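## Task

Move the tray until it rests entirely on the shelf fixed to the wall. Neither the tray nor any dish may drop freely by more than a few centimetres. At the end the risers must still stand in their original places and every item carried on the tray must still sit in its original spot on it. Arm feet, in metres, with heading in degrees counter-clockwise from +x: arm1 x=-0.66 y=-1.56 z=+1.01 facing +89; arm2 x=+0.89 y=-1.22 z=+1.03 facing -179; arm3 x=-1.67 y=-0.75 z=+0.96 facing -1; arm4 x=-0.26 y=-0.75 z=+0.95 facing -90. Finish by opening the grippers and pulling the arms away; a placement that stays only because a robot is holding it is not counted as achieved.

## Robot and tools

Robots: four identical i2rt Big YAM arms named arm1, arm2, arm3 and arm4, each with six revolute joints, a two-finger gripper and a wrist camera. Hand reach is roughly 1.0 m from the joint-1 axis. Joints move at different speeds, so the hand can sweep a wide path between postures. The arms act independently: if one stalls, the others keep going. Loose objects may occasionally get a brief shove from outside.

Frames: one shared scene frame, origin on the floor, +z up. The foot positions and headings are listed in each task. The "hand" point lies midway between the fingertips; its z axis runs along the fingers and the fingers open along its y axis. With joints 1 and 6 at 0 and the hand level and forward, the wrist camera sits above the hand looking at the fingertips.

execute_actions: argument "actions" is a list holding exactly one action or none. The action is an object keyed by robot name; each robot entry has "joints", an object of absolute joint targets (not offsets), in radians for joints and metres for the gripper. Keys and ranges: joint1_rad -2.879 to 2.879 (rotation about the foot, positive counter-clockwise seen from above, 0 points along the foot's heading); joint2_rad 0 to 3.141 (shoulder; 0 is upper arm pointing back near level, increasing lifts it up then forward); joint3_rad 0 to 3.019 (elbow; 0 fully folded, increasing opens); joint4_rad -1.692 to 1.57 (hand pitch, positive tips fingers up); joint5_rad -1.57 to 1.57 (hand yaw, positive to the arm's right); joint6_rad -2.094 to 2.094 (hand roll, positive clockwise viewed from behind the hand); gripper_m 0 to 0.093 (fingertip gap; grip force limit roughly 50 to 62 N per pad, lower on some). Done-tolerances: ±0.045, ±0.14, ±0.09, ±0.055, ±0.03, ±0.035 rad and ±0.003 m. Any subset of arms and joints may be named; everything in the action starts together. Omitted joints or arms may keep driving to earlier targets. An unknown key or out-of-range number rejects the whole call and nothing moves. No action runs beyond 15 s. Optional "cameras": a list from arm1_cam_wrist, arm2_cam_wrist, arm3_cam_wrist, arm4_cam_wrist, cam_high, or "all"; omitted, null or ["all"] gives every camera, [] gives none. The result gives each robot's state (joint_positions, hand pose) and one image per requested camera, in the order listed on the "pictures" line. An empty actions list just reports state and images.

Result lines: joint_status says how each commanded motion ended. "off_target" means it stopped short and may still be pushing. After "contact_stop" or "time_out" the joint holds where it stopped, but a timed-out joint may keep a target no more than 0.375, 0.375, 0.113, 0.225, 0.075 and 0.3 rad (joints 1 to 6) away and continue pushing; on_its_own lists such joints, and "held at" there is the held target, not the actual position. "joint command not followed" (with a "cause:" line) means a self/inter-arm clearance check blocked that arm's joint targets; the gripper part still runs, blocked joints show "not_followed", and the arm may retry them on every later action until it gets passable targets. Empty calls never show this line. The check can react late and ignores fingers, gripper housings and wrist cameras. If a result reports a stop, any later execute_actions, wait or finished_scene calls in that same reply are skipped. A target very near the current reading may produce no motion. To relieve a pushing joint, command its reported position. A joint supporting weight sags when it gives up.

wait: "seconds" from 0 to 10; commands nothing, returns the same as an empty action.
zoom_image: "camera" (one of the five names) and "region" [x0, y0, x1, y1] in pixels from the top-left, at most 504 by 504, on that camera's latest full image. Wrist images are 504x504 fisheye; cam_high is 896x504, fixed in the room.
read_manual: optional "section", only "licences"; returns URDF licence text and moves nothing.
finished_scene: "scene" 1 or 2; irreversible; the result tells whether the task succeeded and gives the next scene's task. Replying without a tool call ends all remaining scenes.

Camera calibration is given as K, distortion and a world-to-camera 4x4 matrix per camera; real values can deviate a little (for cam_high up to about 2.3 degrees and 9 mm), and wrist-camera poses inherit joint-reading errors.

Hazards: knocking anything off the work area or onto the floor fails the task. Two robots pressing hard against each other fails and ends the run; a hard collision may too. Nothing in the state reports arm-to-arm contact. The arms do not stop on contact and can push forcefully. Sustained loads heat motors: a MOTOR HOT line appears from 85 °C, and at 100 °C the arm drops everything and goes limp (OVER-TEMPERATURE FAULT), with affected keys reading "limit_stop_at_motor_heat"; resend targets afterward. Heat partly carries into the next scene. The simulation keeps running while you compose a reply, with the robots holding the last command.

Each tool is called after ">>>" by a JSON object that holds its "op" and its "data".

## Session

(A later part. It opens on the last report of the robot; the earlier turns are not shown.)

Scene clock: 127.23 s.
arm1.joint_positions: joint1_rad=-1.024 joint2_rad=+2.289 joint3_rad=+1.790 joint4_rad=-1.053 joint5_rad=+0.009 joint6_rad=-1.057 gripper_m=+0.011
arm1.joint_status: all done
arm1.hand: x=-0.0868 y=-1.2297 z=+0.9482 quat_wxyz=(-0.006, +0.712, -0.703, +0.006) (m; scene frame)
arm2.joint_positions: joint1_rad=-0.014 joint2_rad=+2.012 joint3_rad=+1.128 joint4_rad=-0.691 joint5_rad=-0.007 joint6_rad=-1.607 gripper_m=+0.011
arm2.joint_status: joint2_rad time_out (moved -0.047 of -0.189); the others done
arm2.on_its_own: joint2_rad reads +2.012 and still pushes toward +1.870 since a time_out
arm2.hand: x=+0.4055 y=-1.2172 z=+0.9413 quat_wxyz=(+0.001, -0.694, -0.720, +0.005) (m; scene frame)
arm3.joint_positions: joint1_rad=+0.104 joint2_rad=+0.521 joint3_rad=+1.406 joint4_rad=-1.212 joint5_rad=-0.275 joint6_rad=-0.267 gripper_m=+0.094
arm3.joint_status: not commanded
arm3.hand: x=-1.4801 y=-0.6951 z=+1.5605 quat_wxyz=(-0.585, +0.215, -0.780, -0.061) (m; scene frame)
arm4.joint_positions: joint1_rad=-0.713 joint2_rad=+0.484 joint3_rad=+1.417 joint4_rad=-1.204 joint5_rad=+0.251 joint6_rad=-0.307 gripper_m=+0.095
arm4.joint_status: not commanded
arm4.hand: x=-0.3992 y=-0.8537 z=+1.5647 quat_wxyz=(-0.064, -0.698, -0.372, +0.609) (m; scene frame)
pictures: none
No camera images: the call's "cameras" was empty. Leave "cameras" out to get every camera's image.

>>> {"op": "execute_actions", "data": {"actions": [{"arm1":{"joints":{"joint1_rad":-1.126,"joint2_rad":2.06,"joint3_rad":1.574,"joint4_rad":-0.942,"joint6_rad":-1.157}},"arm2":{"joints":{"joint1_rad":0.151,"joint2_rad":1.915,"joint3_rad":1.285,"joint4_rad":-0.739,"joint6_rad":-1.443}}}], "cameras": ["arm3_cam_wrist"]}}

>>> {"op": "execute_actions", "data": {"actions": [{"arm1":{"joints":{"joint1_rad":-1.261,"joint2_rad":1.965,"joint3_rad":1.386,"joint4_rad":-0.857,"joint6_rad":-1.292}},"arm2":{"joints":{"joint1_rad":0.304,"joint2_rad":1.99,"joint3_rad":1.435,"joint4_rad":-0.812,"joint6_rad":-1.29}}}], "cameras": ["cam_high"]}}

Scene clock: 132.03 s.
arm1.joint_positions: joint1_rad=-1.143 joint2_rad=+2.149 joint3_rad=+1.551 joint4_rad=-0.935 joint5_rad=+0.009 joint6_rad=-1.190 gripper_m=+0.011
arm1.joint_status: all done
arm1.hand: x=-0.0989 y=-1.3205 z=+0.9562 quat_wxyz=(-0.014, +0.716, -0.697, +0.010) (m; scene frame)
arm2.joint_positions: joint1_rad=+0.155 joint2_rad=+2.016 joint3_rad=+1.185 joint4_rad=-0.734 joint5_rad=-0.006 joint6_rad=-1.449 gripper_m=+0.011
arm2.joint_status: joint3_rad time_out (moved +0.057 of +0.157); the others done
arm2.on_its_own: joint3_rad reads +1.185 and still pushes toward +1.285 since a time_out
arm2.hand: x=+0.3945 y=-1.3019 z=+0.9535 quat_wxyz=(+0.003, -0.690, -0.724, +0.008) (m; scene frame)
arm3.joint_positions: joint1_rad=+0.104 joint2_rad=+0.521 joint3_rad=+1.406 joint4_rad=-1.212 joint5_rad=-0.275 joint6_rad=-0.267 gripper_m=+0.094
arm3.joint_status: not commanded
arm3.hand: x=-1.4801 y=-0.6951 z=+1.5605 quat_wxyz=(-0.585, +0.215, -0.780, -0.061) (m; scene frame)
arm4.joint_positions: joint1_rad=-0.713 joint2_rad=+0.484 joint3_rad=+1.417 joint4_rad=-1.204 joint5_rad=+0.251 joint6_rad=-0.307 gripper_m=+0.095
arm4.joint_status: not commanded
arm4.hand: x=-0.3992 y=-0.8537 z=+1.5647 quat_wxyz=(-0.064, -0.698, -0.372, +0.609) (m; scene frame)
pictures: arm3_cam_wrist
Images, in order (width x height): arm3_cam_wrist 504x504.

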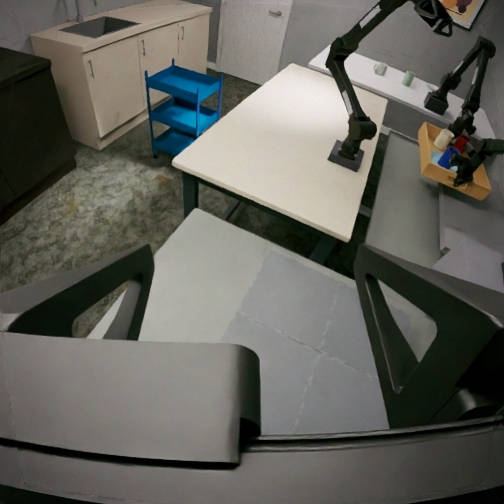

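not run: a stop came earlier in this reply.

>>> {"op": "execute_actions", "data": {"actions": [{"arm1":{"joints":{"joint1_rad":-1.261,"joint2_rad":1.98,"joint3_rad":1.37,"joint4_rad":-0.857,"joint6_rad":-1.292}},"arm2":{"joints":{"joint1_rad":0.304,"joint2_rad":2.02,"joint3_rad":1.415,"joint4_rad":-0.812,"joint6_rad":-1.29}}}], "cameras": []}}

>>> {"op": "execute_actions", "data": {"actions": [{"arm1":{"joints":{"joint1_rad":-1.419,"joint2_rad":1.905,"joint3_rad":1.235,"joint4_rad":-0.796,"joint6_rad":-1.45}},"arm2":{"joints":{"joint1_rad":0.434,"joint2_rad":2.125,"joint3_rad":1.615,"joint4_rad":-0.909,"joint6_rad":-1.16}}}], "cameras": []}}

>>> {"op": "execute_actions", "data": {"actions": [{"arm1":{"joints":{"joint1_rad":-1.598,"joint2_rad":1.87,"joint3_rad":1.175,"joint4_rad":-0.77,"joint6_rad":-1.629}},"arm2":{"joints":{"joint1_rad":0.545,"joint2_rad":2.255,"joint3_rad":1.87,"joint4_rad":-1.033,"joint6_rad":-1.049}}}], "cameras": ["cam_high"]}}

Scene clock: 139.03 s.
arm1.joint_positions: joint1_rad=-1.269 joint2_rad=+2.073 joint3_rad=+1.357 joint4_rad=-0.839 joint5_rad=+0.007 joint6_rad=-1.315 gripper_m=+0.011
arm1.joint_status: all done
arm1.hand: x=-0.1256 y=-1.4082 z=+0.9399 quat_wxyz=(-0.004, +0.716, -0.698, +0.006) (m; scene frame)
arm2.joint_positions: joint1_rad=+0.302 joint2_rad=+2.128 joint3_rad=+1.346 joint4_rad=-0.789 joint5_rad=-0.006 joint6_rad=-1.299 gripper_m=+0.011
arm2.joint_status: all done
arm2.hand: x=+0.3689 y=-1.3883 z=+0.9400 quat_wxyz=(+0.002, -0.691, -0.723, +0.006) (m; scene frame)
arm3.joint_positions: joint1_rad=+0.104 joint2_rad=+0.521 joint3_rad=+1.406 joint4_rad=-1.212 joint5_rad=-0.275 joint6_rad=-0.267 gripper_m=+0.094
arm3.joint_status: not commanded
arm3.hand: x=-1.4801 y=-0.6951 z=+1.5605 quat_wxyz=(-0.585, +0.215, -0.780, -0.061) (m; scene frame)
arm4.joint_positions: joint1_rad=-0.713 joint2_rad=+0.484 joint3_rad=+1.417 joint4_rad=-1.204 joint5_rad=+0.251 joint6_rad=-0.307 gripper_m=+0.095
arm4.joint_status: not commanded
arm4.hand: x=-0.3992 y=-0.8537 z=+1.5647 quat_wxyz=(-0.064, -0.698, -0.372, +0.609) (m; scene frame)
pictures: none
No camera images: the call's "cameras" was empty. Leave "cameras" out to get every camera's image.

Scene clock: 140.30 s.
arm1.joint_positions: joint1_rad=-1.424 joint2_rad=+1.992 joint3_rad=+1.217 joint4_rad=-0.774 joint5_rad=+0.004 joint6_rad=-1.475 gripper_m=+0.011
arm1.joint_status: all done
arm1.hand: x=-0.1470 y=-1.4967 z=+0.9420 quat_wxyz=(-0.006, +0.718, -0.696, +0.008) (m; scene frame)
arm2.joint_positions: joint1_rad=+0.427 joint2_rad=+2.230 joint3_rad=+1.539 joint4_rad=-0.878 joint5_rad=-0.004 joint6_rad=-1.171 gripper_m=+0.011
arm2.joint_status: all done
arm2.hand: x=+0.3481 y=-1.4740 z=+0.9377 quat_wxyz=(+0.003, -0.692, -0.722, +0.005) (m; scene frame)
arm3.joint_positions: joint1_rad=+0.104 joint2_rad=+0.521 joint3_rad=+1.406 joint4_rad=-1.212 joint5_rad=-0.275 joint6_rad=-0.267 gripper_m=+0.094
arm3.joint_status: not commanded
arm3.hand: x=-1.4801 y=-0.6951 z=+1.5605 quat_wxyz=(-0.585, +0.215, -0.780, -0.061) (m; scene frame)
arm4.joint_positions: joint1_rad=-0.713 joint2_rad=+0.484 joint3_rad=+1.417 joint4_rad=-1.204 joint5_rad=+0.251 joint6_rad=-0.307 gripper_m=+0.095
arm4.joint_status: not commanded
arm4.hand: x=-0.3992 y=-0.8537 z=+1.5647 quat_wxyz=(-0.064, -0.698, -0.372, +0.609) (m; scene frame)
pictures: none
No camera images: the call's "cameras" was empty. Leave "cameras" out to get every camera's image.

Scene clock: 141.57 s.
arm1.joint_positions: joint1_rad=-1.600 joint2_rad=+1.957 joint3_rad=+1.151 joint4_rad=-0.747 joint5_rad=+0.003 joint6_rad=-1.655 gripper_m=+0.011
arm1.joint_status: all done
arm1.hand: x=-0.1646 y=-1.5862 z=+0.9411 quat_wxyz=(-0.003, +0.719, -0.695, +0.007) (m; scene frame)
arm2.joint_positions: joint1_rad=+0.537 joint2_rad=+2.360 joint3_rad=+1.785 joint4_rad=-0.996 joint5_rad=+0.001 joint6_rad=-1.058 gripper_m=+0.011
arm2.joint_status: all done
arm2.hand: x=+0.3310 y=-1.5611 z=+0.9344 quat_wxyz=(+0.005, -0.693, -0.721, +0.003) (m; scene frame)
arm3.joint_positions: joint1_rad=+0.104 joint2_rad=+0.521 joint3_rad=+1.406 joint4_rad=-1.212 joint5_rad=-0.275 joint6_rad=-0.267 gripper_m=+0.094
arm3.joint_status: not commanded
arm3.hand: x=-1.4801 y=-0.6951 z=+1.5605 quat_wxyz=(-0.585, +0.215, -0.780, -0.061) (m; scene frame)
arm4.joint_positions: joint1_rad=-0.713 joint2_rad=+0.484 joint3_rad=+1.417 joint4_rad=-1.204 joint5_rad=+0.251 joint6_rad=-0.307 gripper_m=+0.095
arm4.joint_status: not commanded
arm4.hand: x=-0.3992 y=-0.8537 z=+1.5647 quat_wxyz=(-0.064, -0.698, -0.372, +0.609) (m; scene frame)
pictures: cam_high
Images, in order (width x height): cam_high 896x504.

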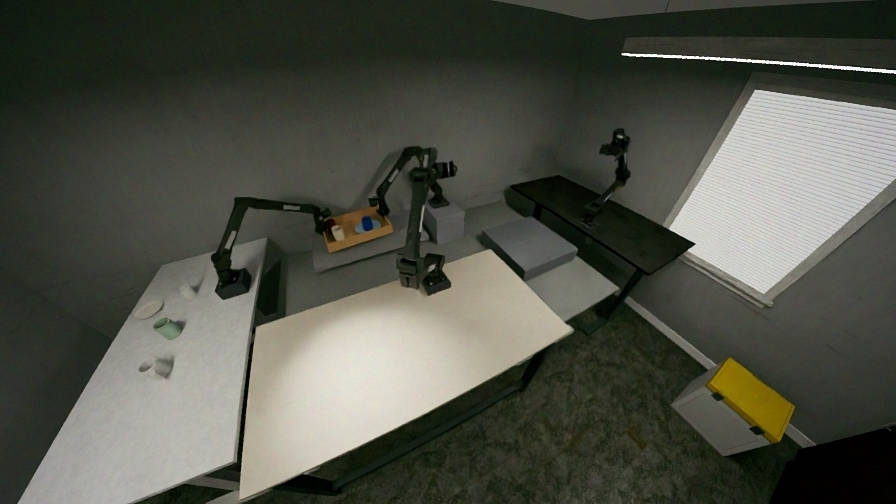

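>>> {"op": "execute_actions", "data": {"actions": [{"arm1":{"joints":{"joint2_rad":1.97,"joint4_rad":-0.69}},"arm2":{"joints":{"joint1_rad":0.57,"joint2_rad":2.32,"joint3_rad":1.89,"joint4_rad":-0.97,"joint6_rad":-1.03}}}], "cameras": []}}

>>> {"op": "execute_actions", "data": {"actions": [{"arm1":{"joints":{"joint2_rad":2.05,"joint3_rad":1.185,"joint4_rad":-0.62}},"arm2":{"joints":{"joint2_rad":2.375,"joint4_rad":-0.92}}}], "cameras": []}}

>>> {"op": "execute_actions", "data": {"actions": [{"arm1":{"joints":{"joint2_rad":2.12,"joint3_rad":1.195,"joint4_rad":-0.57}},"arm2":{"joints":{"joint2_rad":2.425,"joint4_rad":-0.885}}}], "cameras": ["cam_high"]}}

Scene clock: 147.93 s.
arm1.joint_positions: joint1_rad=-1.600 joint2_rad=+2.042 joint3_rad=+1.151 joint4_rad=-0.666 joint5_rad=+0.004 joint6_rad=-1.645 gripper_m=+0.011
arm1.joint_status: all done
arm1.hand: x=-0.1634 y=-1.5864 z=+0.9009 quat_wxyz=(-0.002, +0.716, -0.698, +0.006) (m; scene frame)
arm2.joint_positions: joint1_rad=+0.550 joint2_rad=+2.430 joint3_rad=+1.794 joint4_rad=-0.937 joint5_rad=+0.008 joint6_rad=-1.040 gripper_m=+0.011
arm2.joint_status: joint3_rad time_out (moved +0.009 of +0.105); the others done
arm2.on_its_own: joint3_rad reads +1.794 and still pushes toward +1.890 since a time_out
arm2.hand: x=+0.3335 y=-1.5679 z=+0.8927 quat_wxyz=(+0.008, -0.695, -0.719, +0.002) (m; scene frame)
arm3.joint_positions: joint1_rad=+0.104 joint2_rad=+0.521 joint3_rad=+1.406 joint4_rad=-1.212 joint5_rad=-0.275 joint6_rad=-0.267 gripper_m=+0.094
arm3.joint_status: not commanded
arm3.hand: x=-1.4801 y=-0.6951 z=+1.5605 quat_wxyz=(-0.585, +0.215, -0.780, -0.061) (m; scene frame)
arm4.joint_positions: joint1_rad=-0.713 joint2_rad=+0.484 joint3_rad=+1.417 joint4_rad=-1.204 joint5_rad=+0.251 joint6_rad=-0.307 gripper_m=+0.095
arm4.joint_status: not commanded
arm4.hand: x=-0.3992 y=-0.8537 z=+1.5647 quat_wxyz=(-0.064, -0.698, -0.372, +0.609) (m; scene frame)
pictures: none
No camera images: the call's "cameras" was empty. Leave "cameras" out to get every camera's image.

not run: a stop came earlier in this reply.

not run: a stop came earlier in this reply.

>>> {"op": "execute_actions", "data": {"actions": [{"arm1":{"joints":{"joint2_rad":2.05,"joint4_rad":-0.62}},"arm2":{"joints":{"joint2_rad":2.365,"joint4_rad":-0.925}}}], "cameras": []}}

>>> {"op": "execute_actions", "data": {"actions": [{"arm1":{"joints":{"joint2_rad":2.12,"joint3_rad":1.19,"joint4_rad":-0.57}},"arm2":{"joints":{"joint2_rad":2.415,"joint4_rad":-0.885}}}], "cameras": ["cam_high"]}}

Scene clock: 151.53 s.
arm1.joint_positions: joint1_rad=-1.600 joint2_rad=+2.109 joint3_rad=+1.153 joint4_rad=-0.595 joint5_rad=+0.003 joint6_rad=-1.645 gripper_m=+0.011
arm1.joint_status: all done
arm1.hand: x=-0.1614 y=-1.5864 z=+0.8699 quat_wxyz=(-0.004, +0.716, -0.698, +0.008) (m; scene frame)
arm2.joint_positions: joint1_rad=+0.552 joint2_rad=+2.472 joint3_rad=+1.796 joint4_rad=-0.898 joint5_rad=+0.007 joint6_rad=-1.042 gripper_m=+0.011
arm2.joint_status: all done
arm2.on_its_own: joint3_rad reads +1.796 and still pushes toward +1.890 since a time_out
arm2.hand: x=+0.3355 y=-1.5679 z=+0.8662 quat_wxyz=(+0.007, -0.693, -0.721, +0.001) (m; scene frame)
arm3.joint_positions: joint1_rad=+0.104 joint2_rad=+0.521 joint3_rad=+1.406 joint4_rad=-1.212 joint5_rad=-0.275 joint6_rad=-0.267 gripper_m=+0.094
arm3.joint_status: not commanded
arm3.hand: x=-1.4801 y=-0.6951 z=+1.5605 quat_wxyz=(-0.585, +0.215, -0.780, -0.061) (m; scene frame)
arm4.joint_positions: joint1_rad=-0.713 joint2_rad=+0.484 joint3_rad=+1.417 joint4_rad=-1.204 joint5_rad=+0.251 joint6_rad=-0.307 gripper_m=+0.095
arm4.joint_status: not commanded
arm4.hand: x=-0.3992 y=-0.8537 z=+1.5647 quat_wxyz=(-0.064, -0.698, -0.372, +0.609) (m; scene frame)
pictures: none
No camera images: the call's "cameras" was empty. Leave "cameras" out to get every camera's image.

Scene clock: 152.17 s.
arm1.joint_positions: joint1_rad=-1.600 joint2_rad=+2.133 joint3_rad=+1.156 joint4_rad=-0.577 joint5_rad=+0.001 joint6_rad=-1.644 gripper_m=+0.011
arm1.joint_status: all done
arm1.hand: x=-0.1618 y=-1.5860 z=+0.8592 quat_wxyz=(-0.004, +0.715, -0.699, +0.006) (m; scene frame)
arm2.joint_positions: joint1_rad=+0.553 joint2_rad=+2.485 joint3_rad=+1.797 joint4_rad=-0.886 joint5_rad=+0.007 joint6_rad=-1.044 gripper_m=+0.011
arm2.joint_status: all done
arm2.on_its_own: joint3_rad reads +1.797 and still pushes toward +1.890 since a time_out
arm2.hand: x=+0.3362 y=-1.5685 z=+0.8584 quat_wxyz=(+0.007, -0.692, -0.722, +0.001) (m; scene frame)
arm3.joint_positions: joint1_rad=+0.104 joint2_rad=+0.521 joint3_rad=+1.406 joint4_rad=-1.212 joint5_rad=-0.275 joint6_rad=-0.267 gripper_m=+0.094
arm3.joint_status: not commanded
arm3.hand: x=-1.4801 y=-0.6951 z=+1.5605 quat_wxyz=(-0.585, +0.215, -0.780, -0.061) (m; scene frame)
arm4.joint_positions: joint1_rad=-0.713 joint2_rad=+0.484 joint3_rad=+1.417 joint4_rad=-1.204 joint5_rad=+0.251 joint6_rad=-0.307 gripper_m=+0.095
arm4.joint_status: not commanded
arm4.hand: x=-0.3992 y=-0.8537 z=+1.5647 quat_wxyz=(-0.064, -0.698, -0.372, +0.609) (m; scene frame)
pictures: cam_high
Images, in order (width x height): cam_high 896x504.

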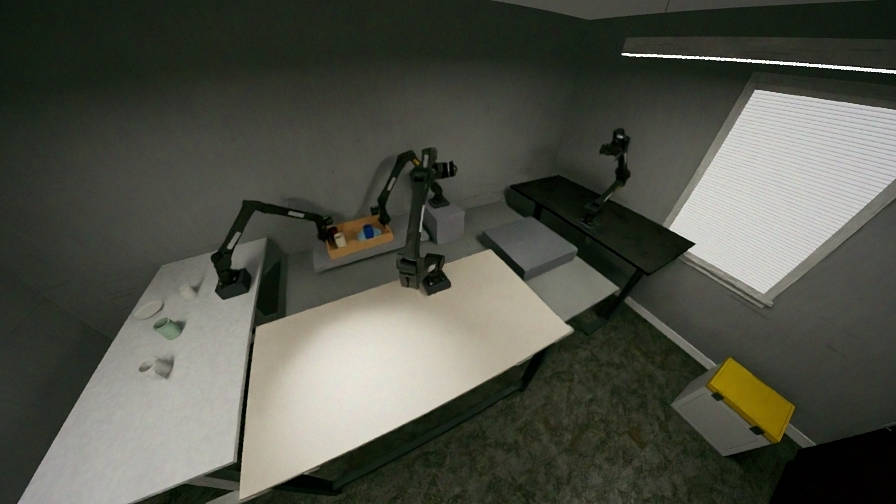

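Landed. Relax, release, retreat.

>>> {"op": "execute_actions", "data": {"actions": [{"arm1":{"joints":{"joint2_rad":2.133,"joint3_rad":1.165}},"arm2":{"joints":{"joint1_rad":0.553,"joint2_rad":2.485,"joint3_rad":1.81}}}], "cameras": []}}

>>> {"op": "execute_actions", "data": {"actions": [{"arm1":{"joints":{"gripper_m":0.04}},"arm2":{"joints":{"gripper_m":0.035}}}], "cameras": []}}

>>> {"op": "execute_actions", "data": {"actions": [{"arm1":{"joints":{"joint2_rad":2.04,"joint4_rad":-0.68}},"arm2":{"joints":{"joint2_rad":2.42,"joint4_rad":-0.955}}}], "cameras": []}}

>>> {"op": "execute_actions", "data": {"actions": [{"arm1":{"joints":{"joint2_rad":1.95,"joint4_rad":-0.77}},"arm2":{"joints":{"joint2_rad":2.35,"joint3_rad":1.79,"joint4_rad":-1.03}}}], "cameras": []}}

>>> {"op": "execute_actions", "data": {"actions": [{"arm1":{"joints":{"joint2_rad":1.2,"joint4_rad":-1.4}},"arm2":{"joints":{"joint2_rad":1.3,"joint3_rad":1.3,"joint4_rad":-1.4}}}], "cameras": ["arm1_cam_wrist","arm2_cam_wrist","cam_high"]}}

Scene clock: 159.97 s.
arm1.joint_positions: joint1_rad=-1.600 joint2_rad=+2.133 joint3_rad=+1.156 joint4_rad=-0.577 joint5_rad=+0.001 joint6_rad=-1.644 gripper_m=+0.011
arm1.joint_status: all done
arm1.hand: x=-0.1618 y=-1.5860 z=+0.8592 quat_wxyz=(-0.004, +0.715, -0.699, +0.006) (m; scene frame)
arm2.joint_positions: joint1_rad=+0.553 joint2_rad=+2.488 joint3_rad=+1.797 joint4_rad=-0.887 joint5_rad=+0.007 joint6_rad=-1.044 gripper_m=+0.011
arm2.joint_status: all done
arm2.hand: x=+0.3369 y=-1.5681 z=+0.8569 quat_wxyz=(+0.007, -0.692, -0.722, +0.000) (m; scene frame)
arm3.joint_positions: joint1_rad=+0.104 joint2_rad=+0.521 joint3_rad=+1.406 joint4_rad=-1.212 joint5_rad=-0.275 joint6_rad=-0.267 gripper_m=+0.094
arm3.joint_status: not commanded
arm3.hand: x=-1.4801 y=-0.6951 z=+1.5605 quat_wxyz=(-0.585, +0.215, -0.780, -0.061) (m; scene frame)
arm4.joint_positions: joint1_rad=-0.713 joint2_rad=+0.484 joint3_rad=+1.417 joint4_rad=-1.204 joint5_rad=+0.251 joint6_rad=-0.307 gripper_m=+0.095
arm4.joint_status: not commanded
arm4.hand: x=-0.3992 y=-0.8537 z=+1.5647 quat_wxyz=(-0.064, -0.698, -0.372, +0.609) (m; scene frame)
pictures: none
No camera images: the call's "cameras" was empty. Leave "cameras" out to get every camera's image.

Scene clock: 160.83 s.
arm1.joint_positions: joint1_rad=-1.600 joint2_rad=+2.133 joint3_rad=+1.156 joint4_rad=-0.577 joint5_rad=+0.000 joint6_rad=-1.637 gripper_m=+0.040
arm1.joint_status: all done
arm1.hand: x=-0.1618 y=-1.5859 z=+0.8592 quat_wxyz=(-0.005, +0.713, -0.701, +0.006) (m; scene frame)
arm2.joint_positions: joint1_rad=+0.553 joint2_rad=+2.488 joint3_rad=+1.797 joint4_rad=-0.887 joint5_rad=+0.003 joint6_rad=-1.038 gripper_m=+0.035
arm2.joint_status: all done
arm2.hand: x=+0.3372 y=-1.5686 z=+0.8569 quat_wxyz=(+0.005, -0.694, -0.720, +0.001) (m; scene frame)
arm3.joint_positions: joint1_rad=+0.104 joint2_rad=+0.521 joint3_rad=+1.406 joint4_rad=-1.212 joint5_rad=-0.275 joint6_rad=-0.267 gripper_m=+0.094
arm3.joint_status: not commanded
arm3.hand: x=-1.4801 y=-0.6951 z=+1.5605 quat_wxyz=(-0.585, +0.215, -0.780, -0.061) (m; scene frame)
arm4.joint_positions: joint1_rad=-0.713 joint2_rad=+0.484 joint3_rad=+1.417 joint4_rad=-1.204 joint5_rad=+0.251 joint6_rad=-0.307 gripper_m=+0.095
arm4.joint_status: not commanded
arm4.hand: x=-0.3992 y=-0.8537 z=+1.5647 quat_wxyz=(-0.064, -0.698, -0.372, +0.609) (m; scene frame)
pictures: none
No camera images: the call's "cameras" was empty. Leave "cameras" out to get every camera's image.

Scene clock: 161.73 s.
arm1.joint_positions: joint1_rad=-1.600 joint2_rad=+2.029 joint3_rad=+1.156 joint4_rad=-0.667 joint5_rad=+0.000 joint6_rad=-1.637 gripper_m=+0.040
arm1.joint_status: all done
arm1.hand: x=-0.1574 y=-1.5861 z=+0.9085 quat_wxyz=(-0.009, +0.713, -0.701, +0.011) (m; scene frame)
arm2.joint_positions: joint1_rad=+0.553 joint2_rad=+2.443 joint3_rad=+1.797 joint4_rad=-0.942 joint5_rad=+0.003 joint6_rad=-1.038 gripper_m=+0.035
arm2.joint_status: all done
arm2.hand: x=+0.3379 y=-1.5684 z=+0.8854 quat_wxyz=(+0.004, -0.694, -0.720, -0.005) (m; scene frame)
arm3.joint_positions: joint1_rad=+0.104 joint2_rad=+0.521 joint3_rad=+1.406 joint4_rad=-1.212 joint5_rad=-0.275 joint6_rad=-0.267 gripper_m=+0.094
arm3.joint_status: not commanded
arm3.hand: x=-1.4801 y=-0.6951 z=+1.5605 quat_wxyz=(-0.585, +0.215, -0.780, -0.061) (m; scene frame)
arm4.joint_positions: joint1_rad=-0.713 joint2_rad=+0.484 joint3_rad=+1.417 joint4_rad=-1.204 joint5_rad=+0.251 joint6_rad=-0.307 gripper_m=+0.095
arm4.joint_status: not commanded
arm4.hand: x=-0.3992 y=-0.8537 z=+1.5647 quat_wxyz=(-0.064, -0.698, -0.372, +0.609) (m; scene frame)
pictures: none
No camera images: the call's "cameras" was empty. Leave "cameras" out to get every camera's image.

Scene clock: 162.73 s.
arm1.joint_positions: joint1_rad=-1.600 joint2_rad=+1.941 joint3_rad=+1.156 joint4_rad=-0.756 joint5_rad=+0.000 joint6_rad=-1.637 gripper_m=+0.040
arm1.joint_status: all done
arm1.hand: x=-0.1610 y=-1.5859 z=+0.9499 quat_wxyz=(-0.009, +0.713, -0.701, +0.011) (m; scene frame)
arm2.joint_positions: joint1_rad=+0.553 joint2_rad=+2.364 joint3_rad=+1.790 joint4_rad=-1.018 joint5_rad=+0.003 joint6_rad=-1.038 gripper_m=+0.035
arm2.joint_status: all done
arm2.hand: x=+0.3396 y=-1.5677 z=+0.9336 quat_wxyz=(+0.003, -0.694, -0.720, -0.007) (m; scene frame)
arm3.joint_positions: joint1_rad=+0.104 joint2_rad=+0.521 joint3_rad=+1.406 joint4_rad=-1.212 joint5_rad=-0.275 joint6_rad=-0.267 gripper_m=+0.094
arm3.joint_status: not commanded
arm3.hand: x=-1.4801 y=-0.6951 z=+1.5605 quat_wxyz=(-0.585, +0.215, -0.780, -0.061) (m; scene frame)
arm4.joint_positions: joint1_rad=-0.713 joint2_rad=+0.484 joint3_rad=+1.417 joint4_rad=-1.204 joint5_rad=+0.251 joint6_rad=-0.307 gripper_m=+0.095
arm4.joint_status: not commanded
arm4.hand: x=-0.3992 y=-0.8537 z=+1.5647 quat_wxyz=(-0.064, -0.698, -0.372, +0.609) (m; scene frame)
pictures: none
No camera images: the call's "cameras" was empty. Leave "cameras" out to get every camera's image.

Scene clock: 164.40 s.
arm1.joint_positions: joint1_rad=-1.600 joint2_rad=+1.188 joint3_rad=+1.156 joint4_rad=-1.386 joint5_rad=+0.000 joint6_rad=-1.636 gripper_m=+0.040
arm1.joint_status: all done
arm1.hand: x=-0.2972 y=-1.5788 z=+1.2591 quat_wxyz=(-0.049, +0.711, -0.699, +0.056) (m; scene frame)
arm2.joint_positions: joint1_rad=+0.553 joint2_rad=+1.286 joint3_rad=+1.306 joint4_rad=-1.389 joint5_rad=+0.003 joint6_rad=-1.037 gripper_m=+0.035
arm2.joint_status: all done
arm2.hand: x=+0.5490 y=-1.4367 z=+1.3161 quat_wxyz=(+0.029, -0.690, -0.716, +0.101) (m; scene frame)
arm3.joint_positions: joint1_rad=+0.104 joint2_rad=+0.521 joint3_rad=+1.406 joint4_rad=-1.212 joint5_rad=-0.275 joint6_rad=-0.267 gripper_m=+0.094
arm3.joint_status: not commanded
arm3.hand: x=-1.4801 y=-0.6951 z=+1.5605 quat_wxyz=(-0.585, +0.215, -0.780, -0.061) (m; scene frame)
arm4.joint_positions: joint1_rad=-0.713 joint2_rad=+0.484 joint3_rad=+1.417 joint4_rad=-1.204 joint5_rad=+0.251 joint6_rad=-0.307 gripper_m=+0.095
arm4.joint_status: not commanded
arm4.hand: x=-0.3992 y=-0.8537 z=+1.5647 quat_wxyz=(-0.064, -0.698, -0.372, +0.609) (m; scene frame)
pictures: arm1_cam_wrist, arm2_cam_wrist, cam_high
camera_calibration (this result's frames):
arm1_cam_wrist: T_world_to_cam=[[0.984824, 0.00783862, 0.173379, 0.0804888], [-0.0961838, -0.806887, 0.582822, -2.03154], [0.144466, -0.590653, -0.793888, 0.233263], [0, 0, 0, 1]] pos_world=[-0.308367, -1.50208, 1.35526]
arm2_cam_wrist: T_world_to_cam=[[-0.984256, -0.0244968, 0.175042, 0.278321], [0.0657149, 0.868634, 0.491077, 0.569102], [-0.164077, 0.494849, -0.853348, 2.04747], [0, 0, 0, 1]] pos_world=[0.572484, -1.50071, 1.41902]
Images, in order (width x height): arm1_cam_wrist 504x504, arm2_cam_wrist 504x504, cam_high 896x504.

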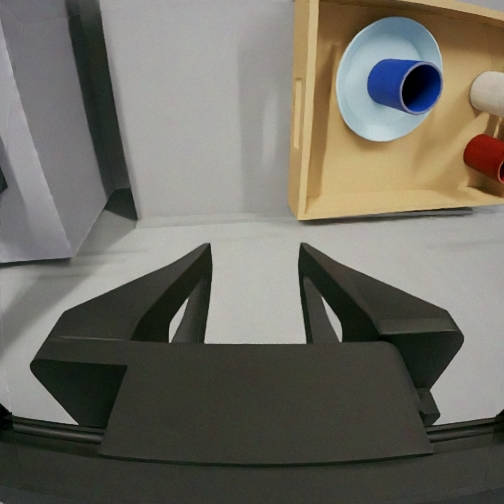

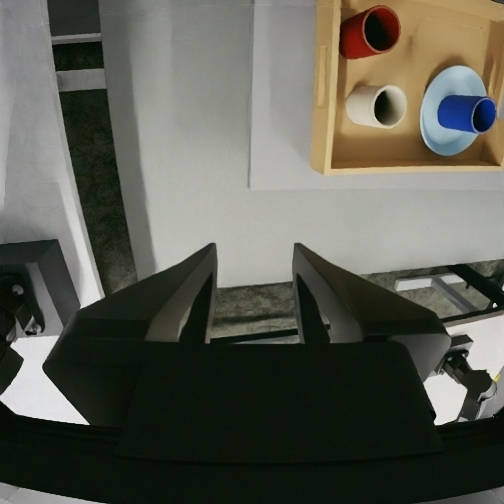

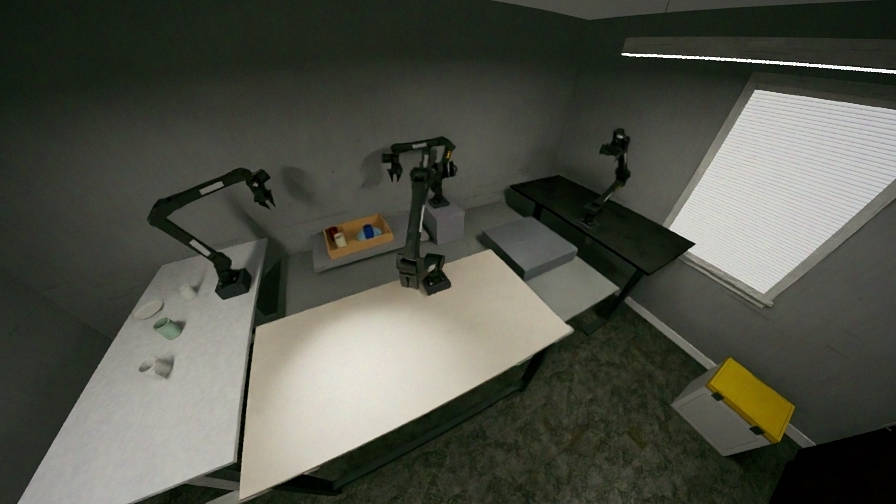

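>>> {"op": "finished_scene", "data": {"scene": 1}}

The scene is finished: the task was done.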